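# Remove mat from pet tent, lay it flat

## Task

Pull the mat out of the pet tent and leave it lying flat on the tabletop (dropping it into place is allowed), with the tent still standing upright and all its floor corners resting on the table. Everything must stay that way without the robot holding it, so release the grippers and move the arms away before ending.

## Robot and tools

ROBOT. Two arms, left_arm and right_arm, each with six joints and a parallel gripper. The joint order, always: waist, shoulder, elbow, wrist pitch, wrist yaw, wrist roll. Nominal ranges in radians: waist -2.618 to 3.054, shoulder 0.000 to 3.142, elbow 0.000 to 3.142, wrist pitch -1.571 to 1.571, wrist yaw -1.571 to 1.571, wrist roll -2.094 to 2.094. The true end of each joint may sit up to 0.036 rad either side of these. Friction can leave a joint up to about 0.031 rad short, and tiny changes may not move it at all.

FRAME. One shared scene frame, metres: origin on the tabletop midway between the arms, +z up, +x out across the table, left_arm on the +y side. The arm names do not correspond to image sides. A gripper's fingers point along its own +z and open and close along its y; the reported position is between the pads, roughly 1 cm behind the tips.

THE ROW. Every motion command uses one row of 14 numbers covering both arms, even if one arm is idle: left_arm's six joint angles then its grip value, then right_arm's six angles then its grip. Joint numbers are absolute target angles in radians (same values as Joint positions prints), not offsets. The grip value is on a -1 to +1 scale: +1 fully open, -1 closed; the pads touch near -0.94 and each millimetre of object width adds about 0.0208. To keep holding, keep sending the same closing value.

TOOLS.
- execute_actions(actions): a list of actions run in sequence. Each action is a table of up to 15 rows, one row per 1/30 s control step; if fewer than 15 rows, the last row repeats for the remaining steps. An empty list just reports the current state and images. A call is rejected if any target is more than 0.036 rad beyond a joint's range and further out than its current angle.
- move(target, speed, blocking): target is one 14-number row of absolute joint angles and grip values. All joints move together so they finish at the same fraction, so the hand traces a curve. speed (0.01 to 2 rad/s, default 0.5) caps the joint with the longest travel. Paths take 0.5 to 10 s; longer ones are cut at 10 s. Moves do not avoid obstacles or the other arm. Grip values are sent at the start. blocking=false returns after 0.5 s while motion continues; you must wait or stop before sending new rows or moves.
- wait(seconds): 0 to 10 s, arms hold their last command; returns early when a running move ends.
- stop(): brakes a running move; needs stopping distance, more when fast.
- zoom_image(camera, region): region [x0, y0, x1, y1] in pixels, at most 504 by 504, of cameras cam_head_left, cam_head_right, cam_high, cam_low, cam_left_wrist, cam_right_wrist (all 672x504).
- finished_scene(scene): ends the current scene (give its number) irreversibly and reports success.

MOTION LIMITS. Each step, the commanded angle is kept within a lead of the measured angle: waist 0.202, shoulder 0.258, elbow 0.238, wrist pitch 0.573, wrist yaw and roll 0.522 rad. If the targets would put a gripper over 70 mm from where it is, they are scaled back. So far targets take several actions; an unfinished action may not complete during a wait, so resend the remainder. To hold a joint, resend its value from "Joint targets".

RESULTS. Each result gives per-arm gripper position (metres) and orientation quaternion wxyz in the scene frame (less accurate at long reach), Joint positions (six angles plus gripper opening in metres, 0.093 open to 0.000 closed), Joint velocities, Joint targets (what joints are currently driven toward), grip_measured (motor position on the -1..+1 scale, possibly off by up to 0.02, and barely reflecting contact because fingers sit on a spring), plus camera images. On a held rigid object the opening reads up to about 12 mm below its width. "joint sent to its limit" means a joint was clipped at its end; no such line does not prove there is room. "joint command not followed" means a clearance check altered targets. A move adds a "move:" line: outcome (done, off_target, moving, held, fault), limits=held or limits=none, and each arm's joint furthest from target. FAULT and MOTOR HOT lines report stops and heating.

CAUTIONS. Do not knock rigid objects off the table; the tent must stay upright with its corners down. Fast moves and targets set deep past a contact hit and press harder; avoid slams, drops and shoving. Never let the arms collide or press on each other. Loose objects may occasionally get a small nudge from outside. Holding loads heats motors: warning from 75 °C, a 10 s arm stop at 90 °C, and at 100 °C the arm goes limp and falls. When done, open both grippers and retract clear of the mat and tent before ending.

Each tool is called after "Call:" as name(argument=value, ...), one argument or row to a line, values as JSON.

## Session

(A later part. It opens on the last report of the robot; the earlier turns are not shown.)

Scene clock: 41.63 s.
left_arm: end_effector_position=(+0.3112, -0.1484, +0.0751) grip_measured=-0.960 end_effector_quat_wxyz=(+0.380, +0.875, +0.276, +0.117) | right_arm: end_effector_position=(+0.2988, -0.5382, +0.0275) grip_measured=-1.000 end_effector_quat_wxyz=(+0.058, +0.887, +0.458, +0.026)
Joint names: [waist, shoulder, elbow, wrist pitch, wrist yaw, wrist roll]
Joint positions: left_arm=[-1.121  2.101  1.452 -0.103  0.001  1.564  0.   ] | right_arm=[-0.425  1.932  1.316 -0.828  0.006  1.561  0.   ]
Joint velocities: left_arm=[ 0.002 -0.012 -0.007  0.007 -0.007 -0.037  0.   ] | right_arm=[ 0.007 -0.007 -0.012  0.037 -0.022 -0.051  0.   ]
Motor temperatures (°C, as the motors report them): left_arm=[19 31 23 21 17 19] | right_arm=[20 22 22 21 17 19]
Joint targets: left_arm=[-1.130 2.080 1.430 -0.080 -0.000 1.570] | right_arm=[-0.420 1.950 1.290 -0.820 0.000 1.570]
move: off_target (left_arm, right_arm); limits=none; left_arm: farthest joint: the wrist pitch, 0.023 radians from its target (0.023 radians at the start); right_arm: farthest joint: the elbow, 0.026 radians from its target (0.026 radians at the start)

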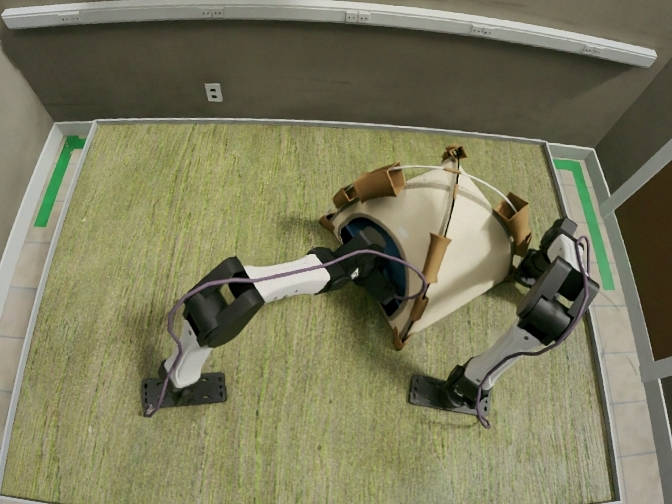

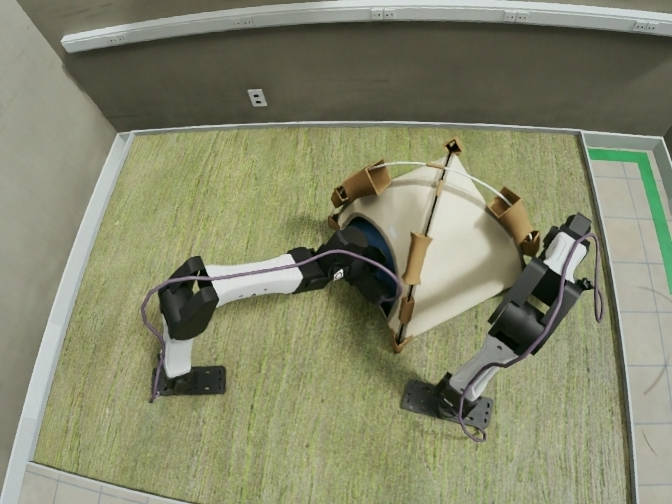

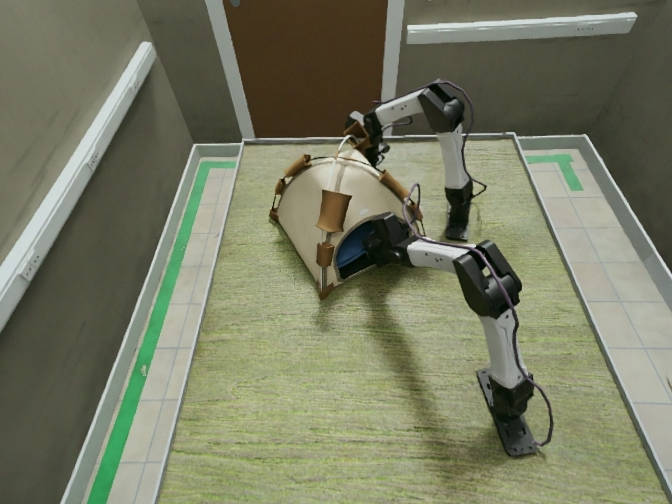

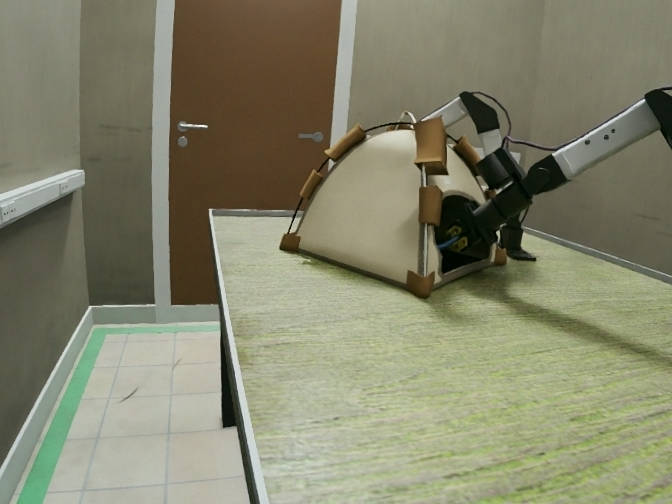

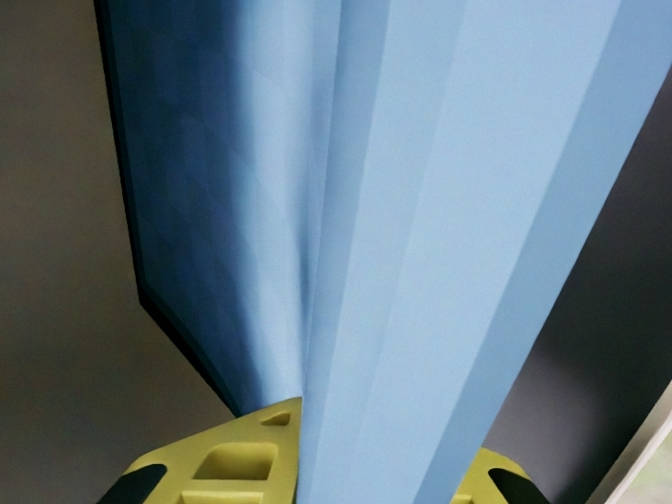

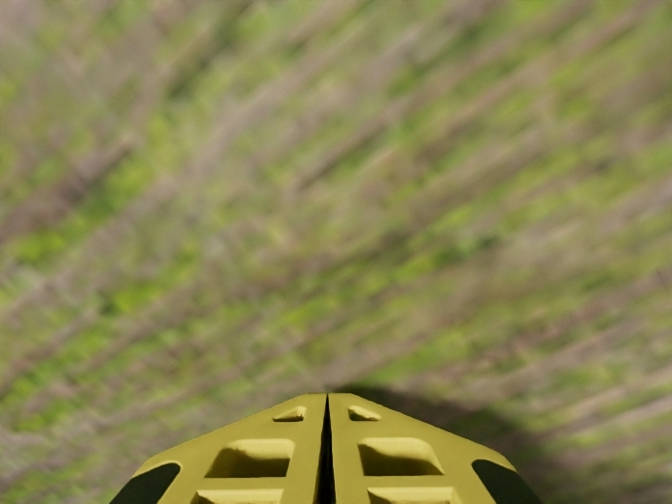

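Call:
move(
  target=[-1.11,1.65,0.82,0.14,0,1.57,-1,-0.42,1.95,1.29,-0.82,0,1.57,-1],
  speed=0.35,
)

Scene clock: 44.37 s.
left_arm: end_effector_position=(+0.2410, -0.0468, +0.0765) grip_measured=-0.960 end_effector_quat_wxyz=(+0.396, +0.868, +0.274, +0.121) | right_arm: end_effector_position=(+0.2988, -0.5382, +0.0275) grip_measured=-1.000 end_effector_quat_wxyz=(+0.058, +0.887, +0.458, +0.026)
Joint names: [waist, shoulder, elbow, wrist pitch, wrist yaw, wrist roll]
Joint positions: left_arm=[-1.121  1.67   0.84   0.113  0.001  1.564  0.   ] | right_arm=[-0.425  1.932  1.316 -0.828  0.006  1.561  0.   ]
Joint velocities: left_arm=[ 0.027 -0.012 -0.012 -0.066 -0.051  0.037  0.   ] | right_arm=[ 0.007 -0.002 -0.002 -0.037 -0.066  0.007  0.   ]
Motor temperatures (°C, as the motors report them): left_arm=[19 31 23 21 17 19] | right_arm=[20 23 22 21 17 19]
Joint targets: left_arm=[-1.110 1.650 0.820 0.140 0.000 1.570] | right_arm=[-0.420 1.950 1.290 -0.820 -0.000 1.570]
move: off_target (left_arm, right_arm); limits=none; left_arm: farthest joint: the wrist pitch, 0.027 radians from its target (0.243 radians at the start); right_arm: farthest joint: the elbow, 0.026 radians from its target (0.026 radians at the start)

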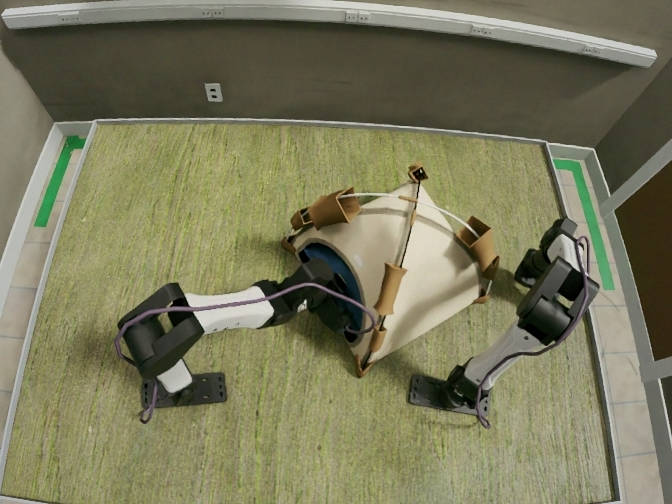

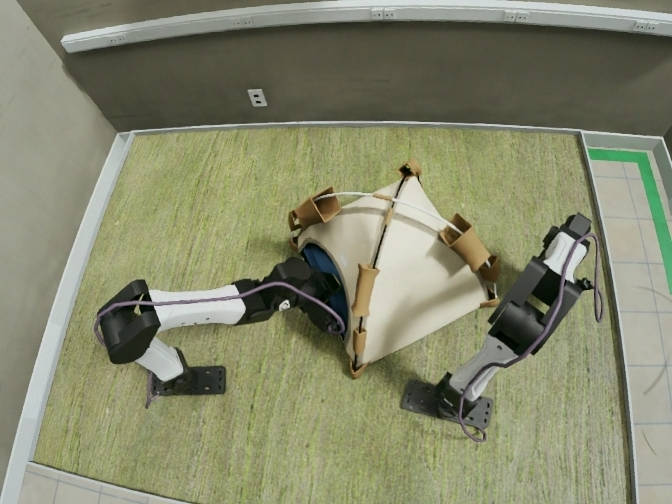

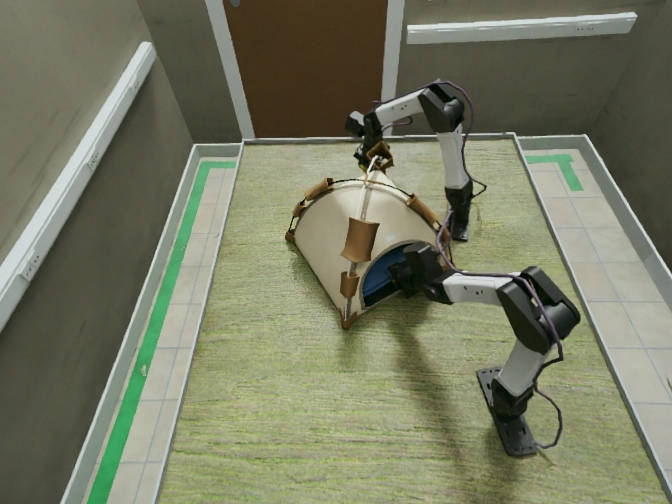

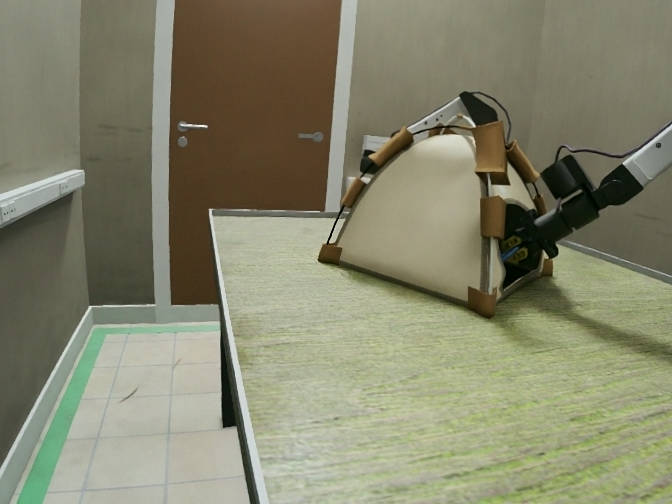

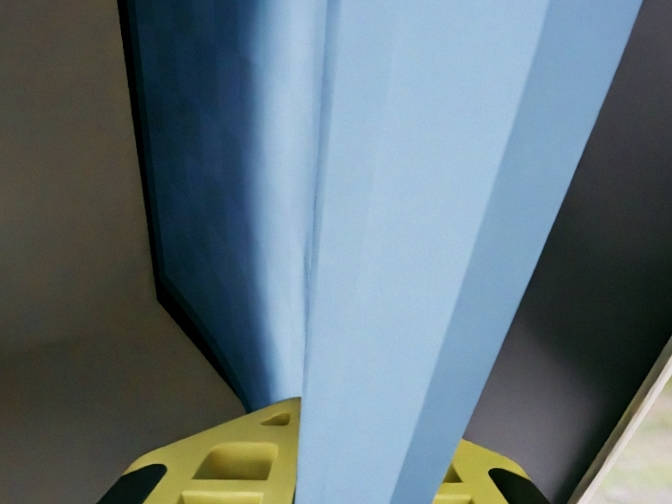

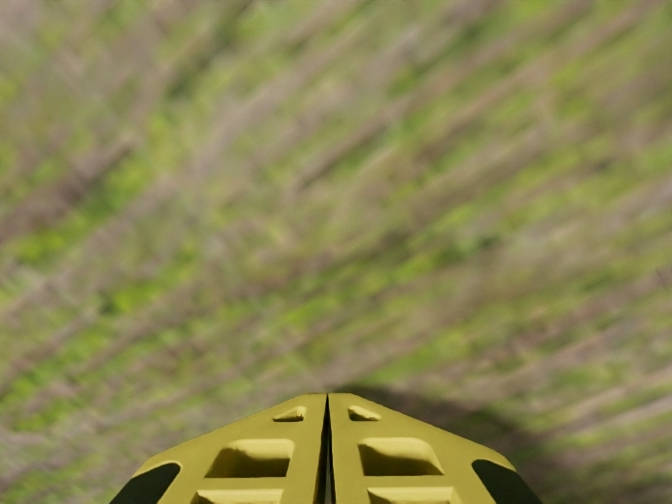

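Call:
move(
  target=[-1.11,1.65,0.82,0.14,0,1.57,-1,-0.75,1.49,0.90,-0.903,-0.6,1.1,0.5],
  speed=0.7,
)

Scene clock: 47.20 s.
left_arm: end_effector_position=(+0.2410, -0.0468, +0.0765) grip_measured=-0.960 end_effector_quat_wxyz=(+0.396, +0.868, +0.274, +0.121) | right_arm: end_effector_position=(+0.2206, -0.4704, +0.0779) grip_measured=+0.498 end_effector_quat_wxyz=(+0.017, +0.812, +0.504, +0.294)
Joint names: [waist, shoulder, elbow, wrist pitch, wrist yaw, wrist roll]
Joint positions: left_arm=[-1.121  1.67   0.84   0.113  0.001  1.564  0.   ] | right_arm=[-0.744  1.508  0.92  -0.896 -0.593  1.11   0.069]
Joint velocities: left_arm=[-0.022 -0.002 -0.002 -0.037  0.051 -0.007  0.   ] | right_arm=[ 0.012 -0.007 -0.027 -0.037  0.081 -0.007  0.   ]
Motor temperatures (°C, as the motors report them): left_arm=[19 31 23 22 17 19] | right_arm=[20 23 22 20 17 19]
Joint targets: left_arm=[-1.110 1.650 0.820 0.140 -0.000 1.570] | right_arm=[-0.750 1.490 0.900 -0.903 -0.600 1.100]
move: off_target (left_arm); limits=none; left_arm: farthest joint: the wrist pitch, 0.027 radians from its target (0.027 radians at the start); right_arm: farthest joint: the elbow, 0.020 radians from its target (0.416 radians at the start)

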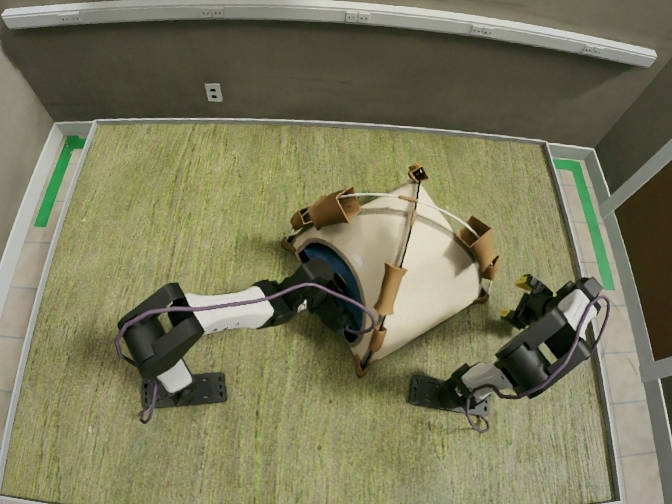

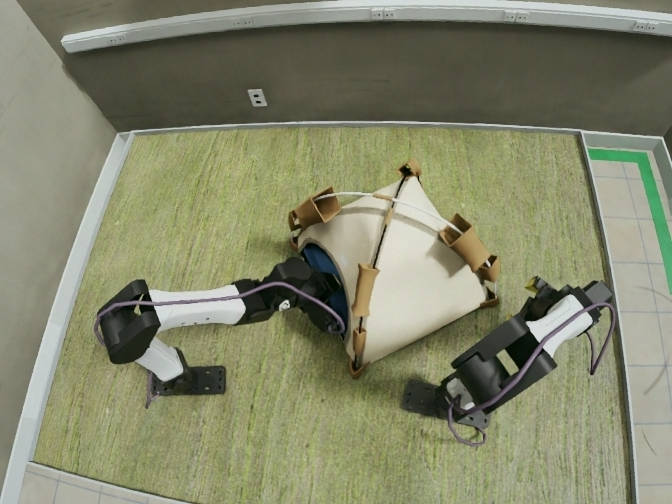

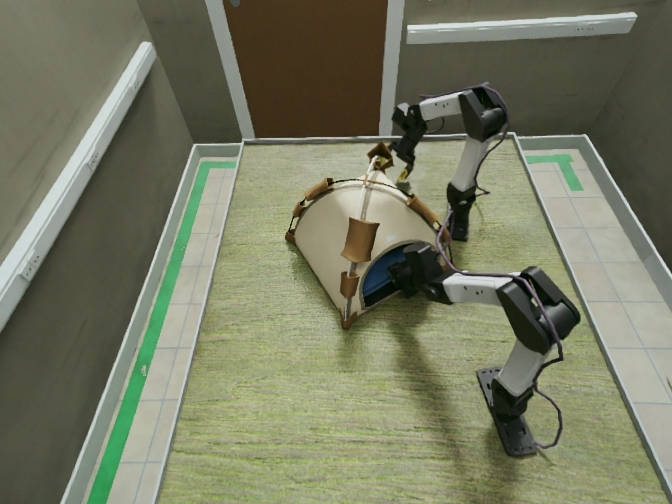

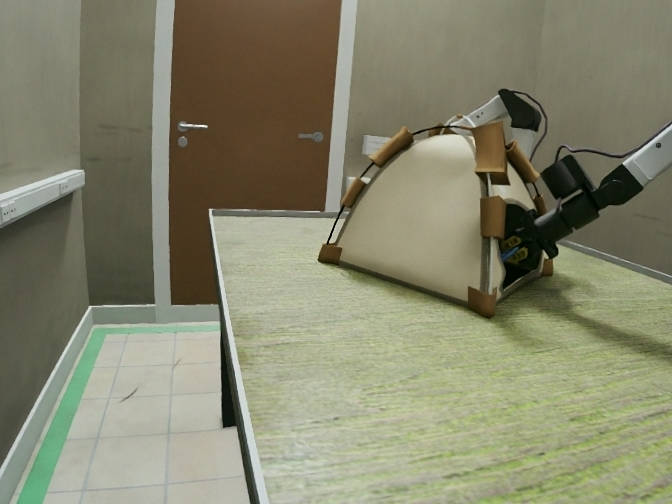

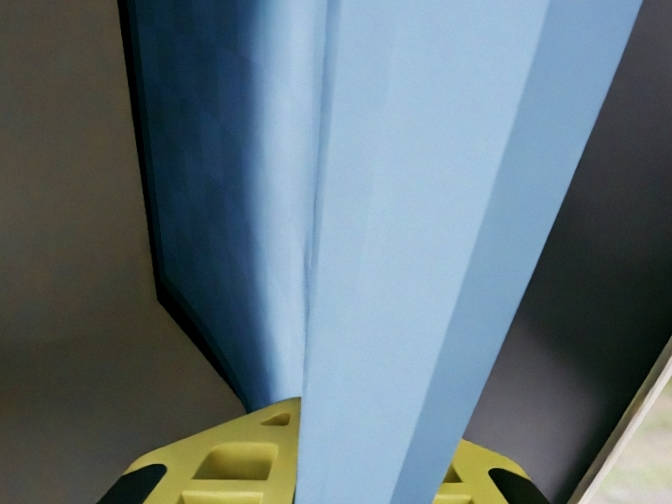

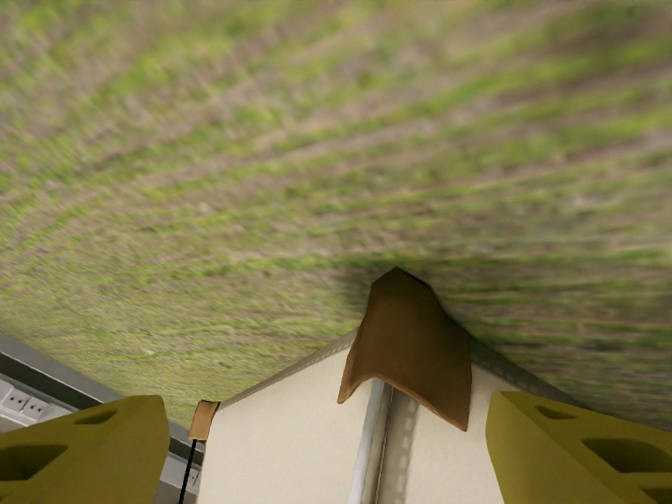

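Call:
move(
  target=[-1.11,1.65,0.82,0.14,0,1.57,-1,-0.55,1.49,0.90,-1.0,-0.6,1.2,0.5],
  speed=0.25,
)

Scene clock: 48.83 s.
left_arm: end_effector_position=(+0.2411, -0.0468, +0.0766) grip_measured=-0.960 end_effector_quat_wxyz=(+0.396, +0.868, +0.274, +0.122) | right_arm: end_effector_position=(+0.2315, -0.4113, +0.0774) grip_measured=+0.498 end_effector_quat_wxyz=(-0.066, +0.791, +0.536, +0.286)
Joint names: [waist, shoulder, elbow, wrist pitch, wrist yaw, wrist roll]
Joint positions: left_arm=[-1.121  1.67   0.84   0.113  0.001  1.564  0.   ] | right_arm=[-0.556  1.508  0.92  -0.989 -0.595  1.19   0.069]
Joint velocities: left_arm=[ 0.002  0.002 -0.032 -0.022 -0.037 -0.022  0.   ] | right_arm=[-0.002 -0.022 -0.007 -0.051  0.051 -0.022  0.001]
Motor temperatures (°C, as the motors report them): left_arm=[19 31 23 22 17 19] | right_arm=[20 24 22 20 17 19]
Joint targets: left_arm=[-1.110 1.650 0.820 0.140 -0.000 1.570] | right_arm=[-0.550 1.490 0.900 -1.000 -0.600 1.200]
move: off_target (left_arm); limits=none; left_arm: farthest joint: the wrist pitch, 0.027 radians from its target (0.027 radians at the start); right_arm: farthest joint: the elbow, 0.020 radians from its target (0.020 radians at the start)

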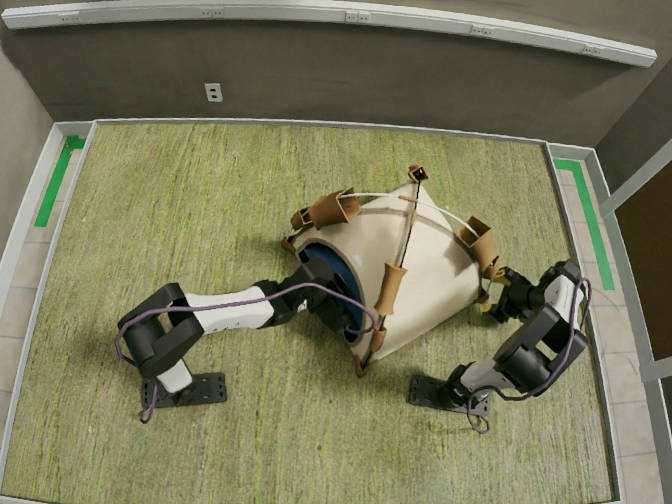

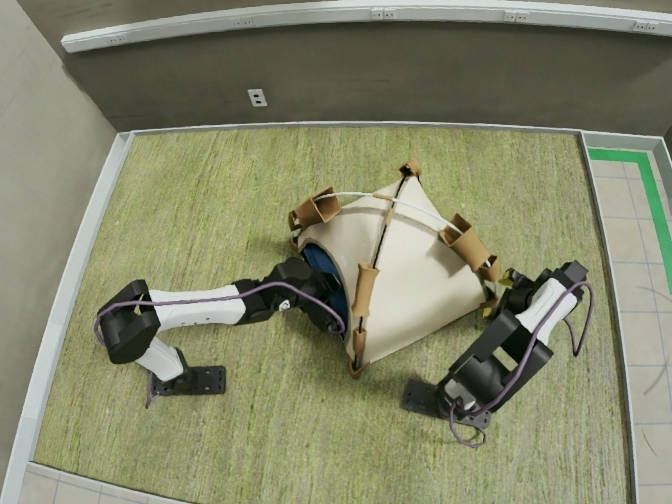

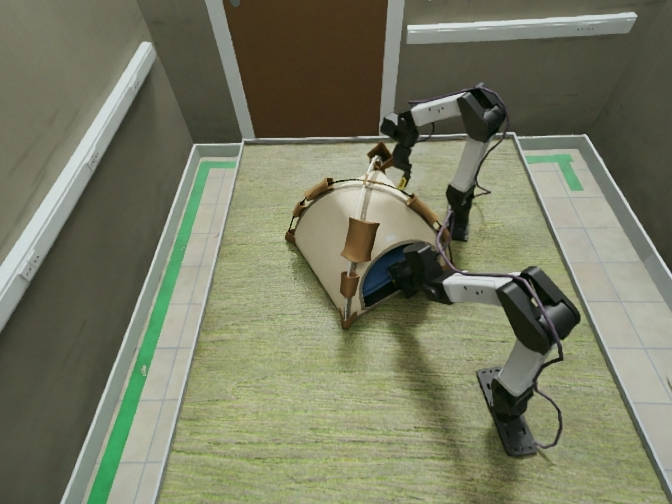

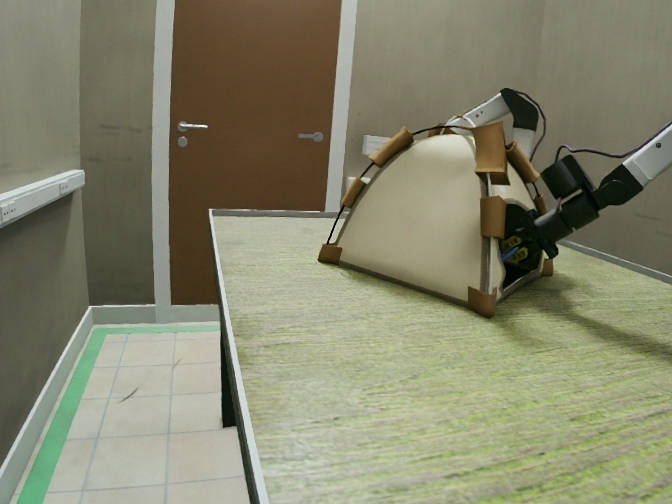

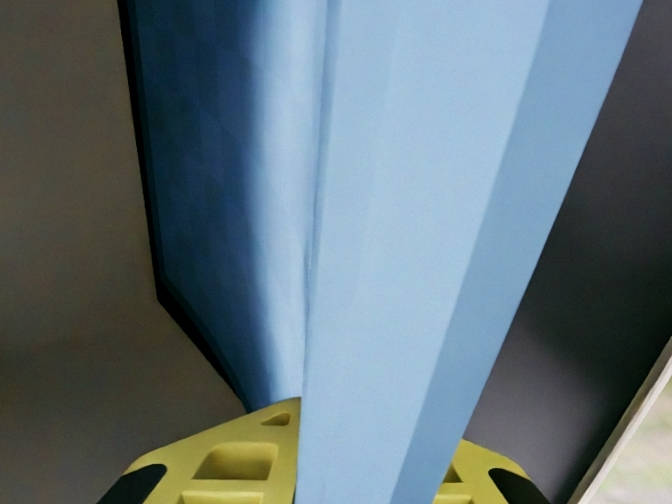

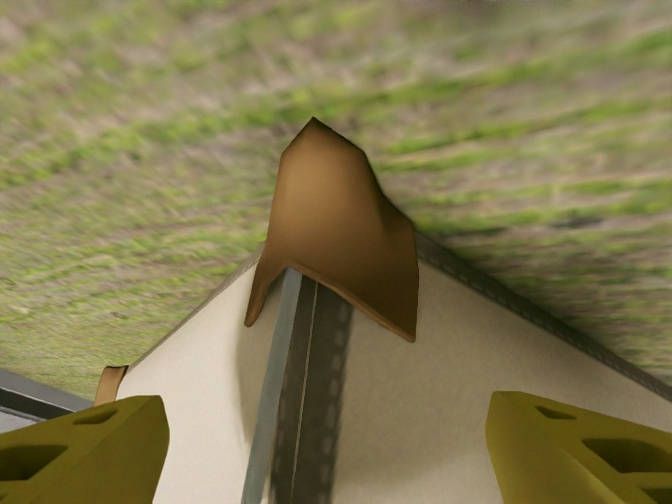

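A bit further in with narrower opening, then close.

Call:
move(
  target=[-1.11,1.65,0.82,0.14,0,1.57,-1,-0.45,1.49,0.90,-0.95,-0.6,1.3,0.0],
  speed=0.2,
)

Call:
move(
  target=[-1.11,1.65,0.82,0.14,0,1.57,-1,-0.45,1.49,0.90,-0.95,-0.6,1.3,-1],
)

Scene clock: 50.37 s.
left_arm: end_effector_position=(+0.2413, -0.0467, +0.0766) grip_measured=-0.960 end_effector_quat_wxyz=(+0.396, +0.868, +0.274, +0.122) | right_arm: end_effector_position=(+0.2445, -0.3914, +0.0774) grip_measured=+0.002 end_effector_quat_wxyz=(-0.081, +0.790, +0.538, +0.282)
Joint names: [waist, shoulder, elbow, wrist pitch, wrist yaw, wrist roll]
Joint positions: left_arm=[-1.121  1.67   0.84   0.113 -0.001  1.564  0.   ] | right_arm=[-0.459  1.508  0.92  -0.96  -0.595  1.291  0.045]
Joint velocities: left_arm=[-0.017  0.002  0.012 -0.051  0.007  0.022  0.   ] | right_arm=[-0.027 -0.007 -0.012  0.037  0.037  0.037  0.   ]
Motor temperatures (°C, as the motors report them): left_arm=[19 31 23 22 17 19] | right_arm=[20 24 22 20 17 19]
Joint targets: left_arm=[-1.110 1.650 0.820 0.140 -0.000 1.570] | right_arm=[-0.450 1.490 0.900 -0.950 -0.600 1.300]
move: off_target (left_arm); limits=none; left_arm: farthest joint: the wrist pitch, 0.027 radians from its target (0.027 radians at the start); right_arm: farthest joint: the elbow, 0.020 radians from its target (0.020 radians at the start)

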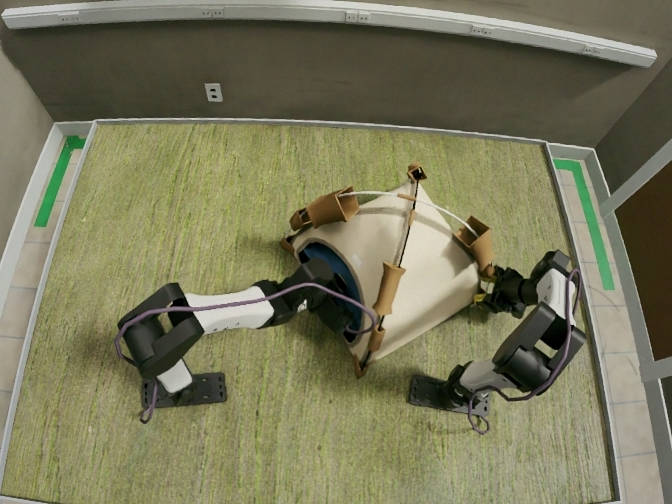

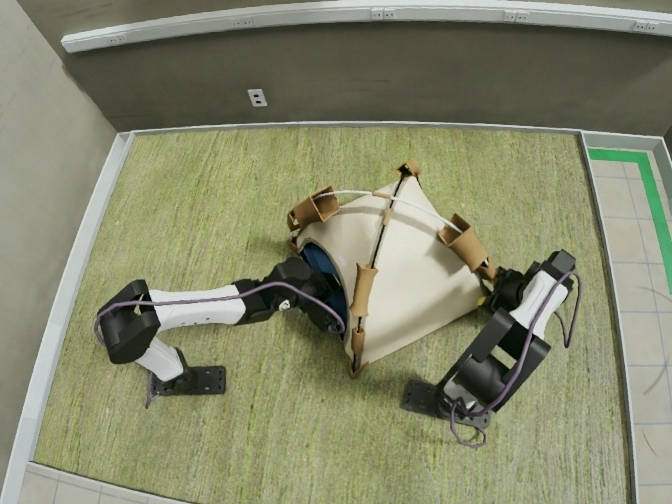

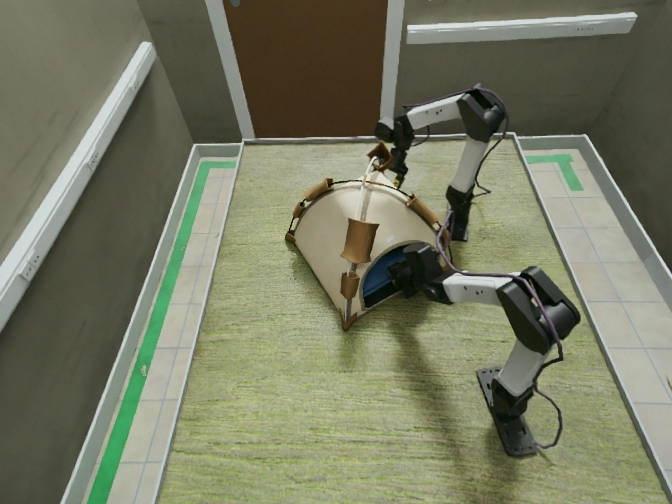

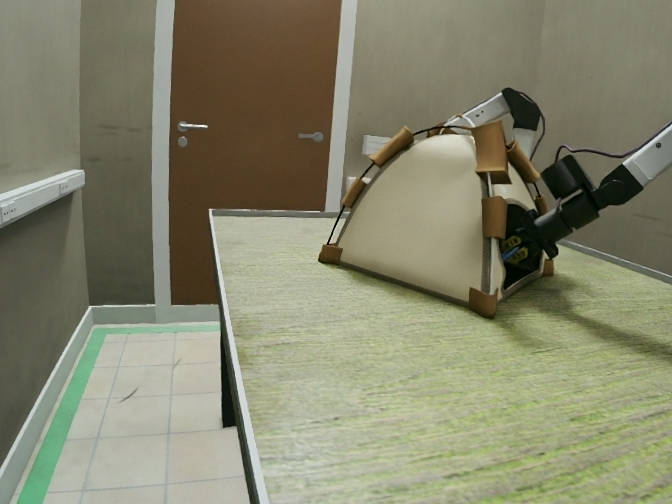

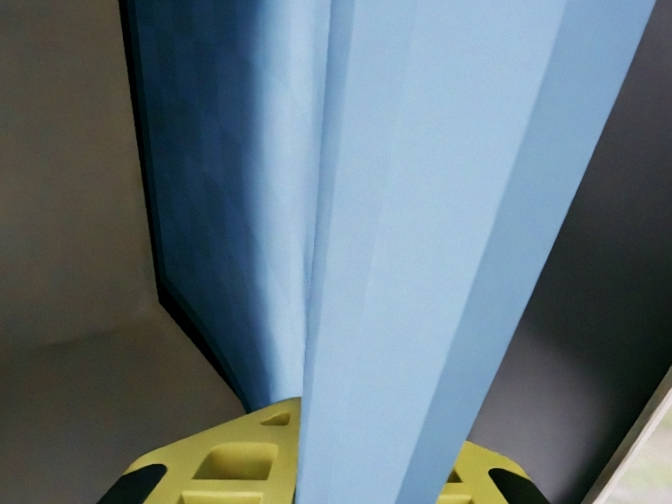

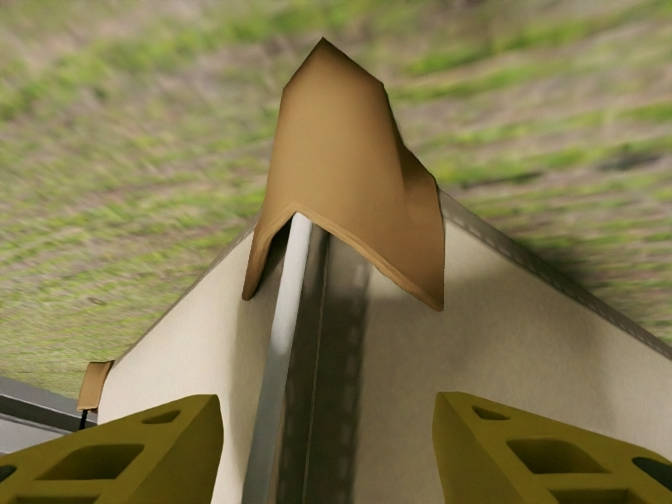

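Scene clock: 51.07 s.
left_arm: end_effector_position=(+0.2413, -0.0466, +0.0766) grip_measured=-0.960 end_effector_quat_wxyz=(+0.396, +0.868, +0.274, +0.122) | right_arm: end_effector_position=(+0.2444, -0.3913, +0.0774) grip_measured=-1.000 end_effector_quat_wxyz=(-0.082, +0.791, +0.537, +0.282)
Joint names: [waist, shoulder, elbow, wrist pitch, wrist yaw, wrist roll]
Joint positions: left_arm=[-1.121  1.67   0.84   0.113 -0.001  1.564  0.   ] | right_arm=[-0.459  1.508  0.92  -0.96  -0.595  1.295  0.   ]
Joint velocities: left_arm=[-0.017 -0.012 -0.027  0.022  0.037 -0.066  0.   ] | right_arm=[-0.007  0.002  0.002  0.081 -0.022  0.051  0.   ]
Motor temperatures (°C, as the motors report them): left_arm=[19 31 23 22 17 19] | right_arm=[20 24 22 20 17 19]
Joint targets: left_arm=[-1.110 1.650 0.820 0.140 -0.000 1.570] | right_arm=[-0.450 1.490 0.900 -0.950 -0.600 1.300]
move: off_target (left_arm); limits=none; left_arm: farthest joint: the wrist pitch, 0.027 radians from its target (0.027 radians at the start); right_arm: farthest joint: the elbow, 0.020 radians from its target (0.020 radians at the start)

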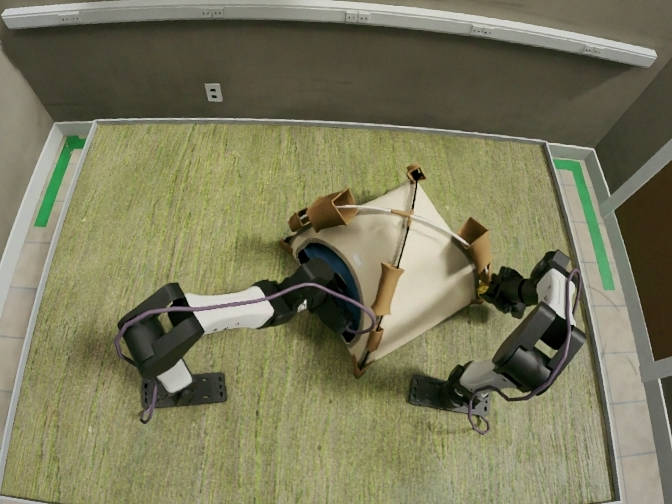

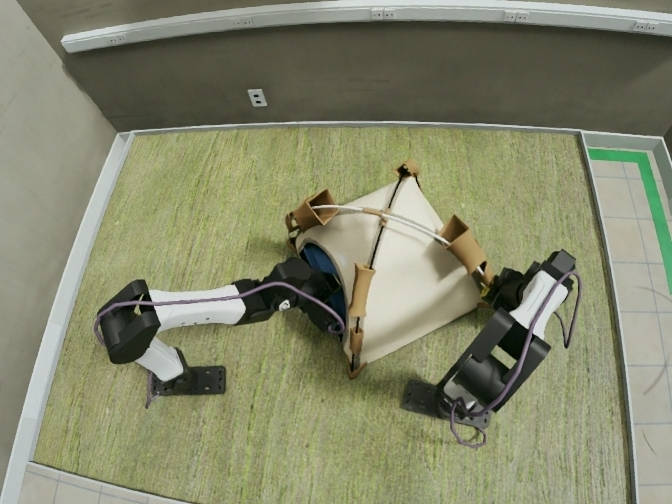

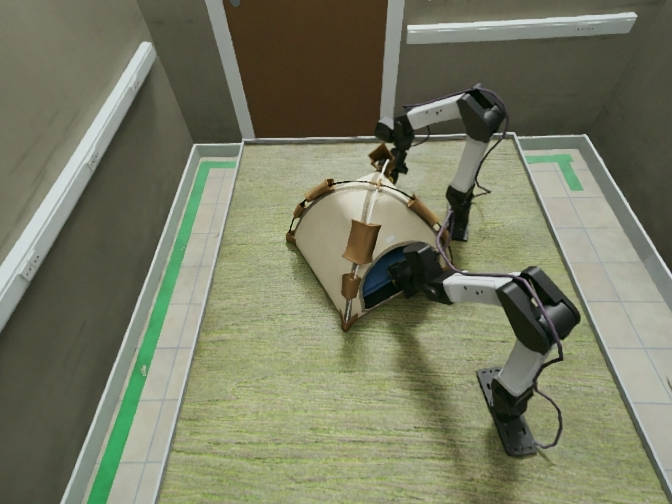

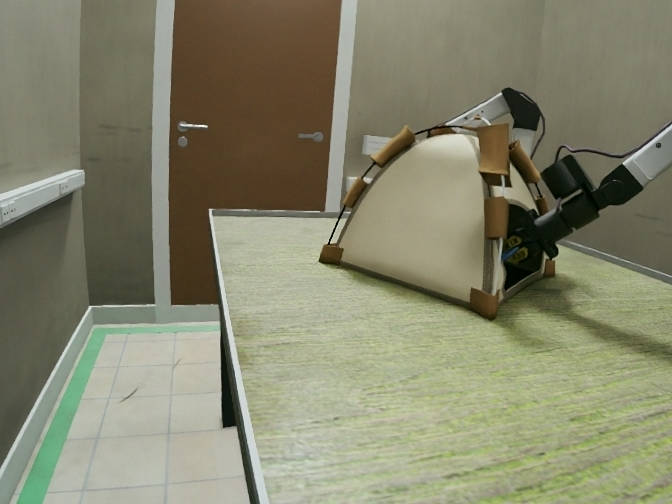

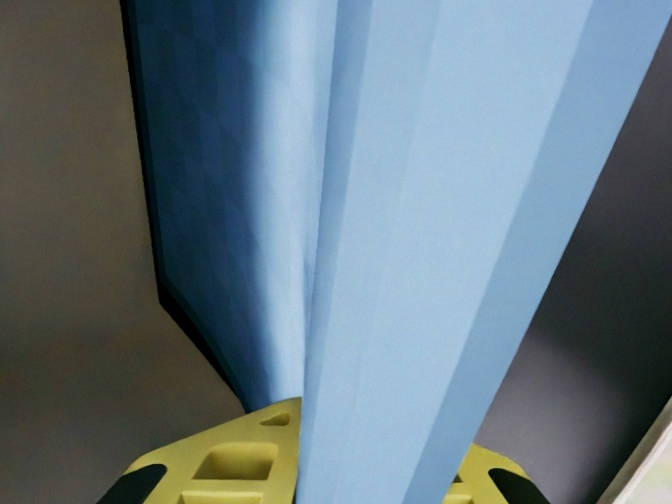

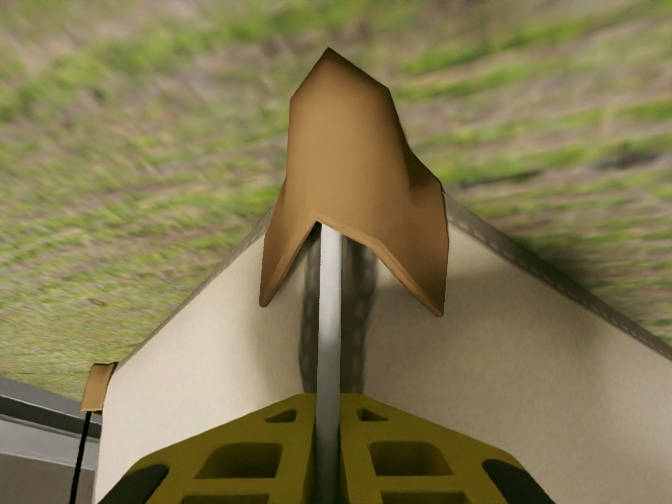

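Call:
execute_actions(
  actions=[],
)

Scene clock: 53.03 s.
left_arm: end_effector_position=(+0.2413, -0.0466, +0.0766) grip_measured=-0.960 end_effector_quat_wxyz=(+0.396, +0.868, +0.274, +0.122) | right_arm: end_effector_position=(+0.2444, -0.3913, +0.0774) grip_measured=-1.000 end_effector_quat_wxyz=(-0.082, +0.791, +0.537, +0.282)
Joint names: [waist, shoulder, elbow, wrist pitch, wrist yaw, wrist roll]
Joint positions: left_arm=[-1.121  1.67   0.84   0.113 -0.001  1.564  0.   ] | right_arm=[-0.459  1.508  0.92  -0.96  -0.595  1.295  0.   ]
Joint velocities: left_arm=[ 0.002 -0.002 -0.002  0.007  0.022  0.022  0.   ] | right_arm=[-0.007  0.012 -0.002 -0.007 -0.022 -0.007  0.   ]
Motor temperatures (°C, as the motors report them): left_arm=[19 31 23 22 17 19] | right_arm=[20 24 22 20 17 19]
Joint targets: left_arm=[-1.110 1.650 0.820 0.140 -0.000 1.570] | right_arm=[-0.450 1.490 0.900 -0.950 -0.600 1.300]

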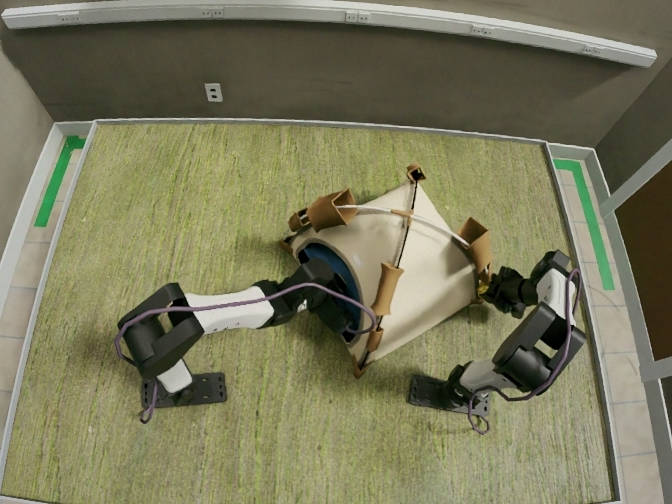

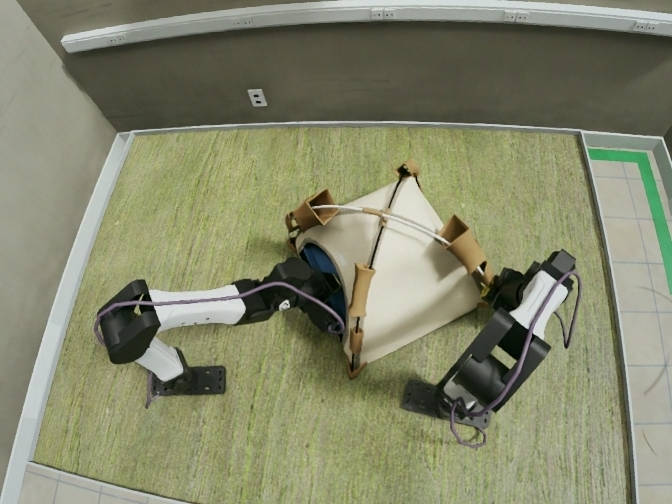

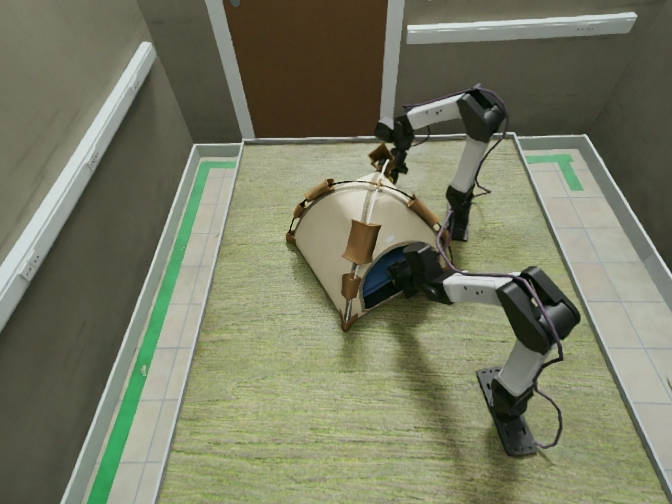

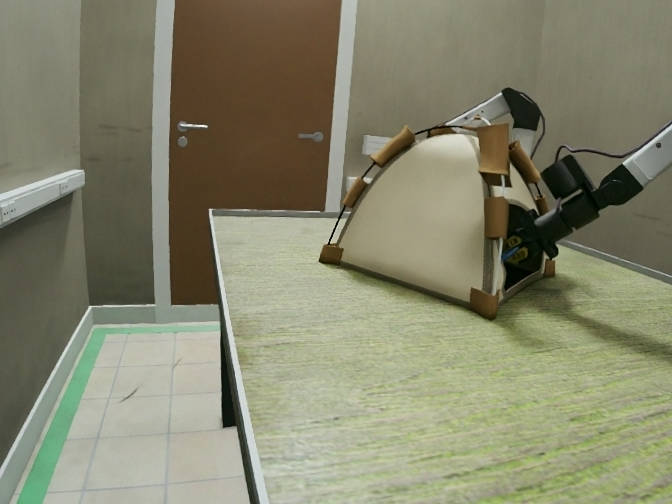

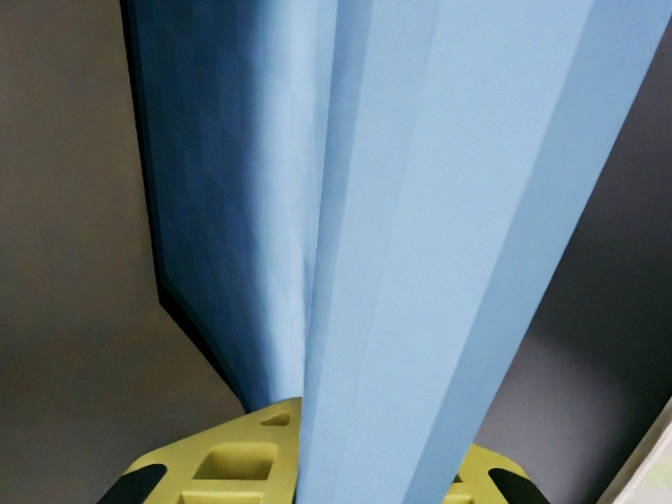

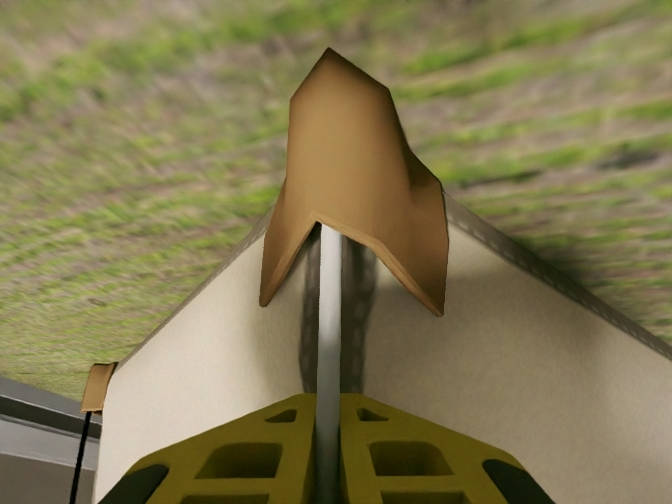

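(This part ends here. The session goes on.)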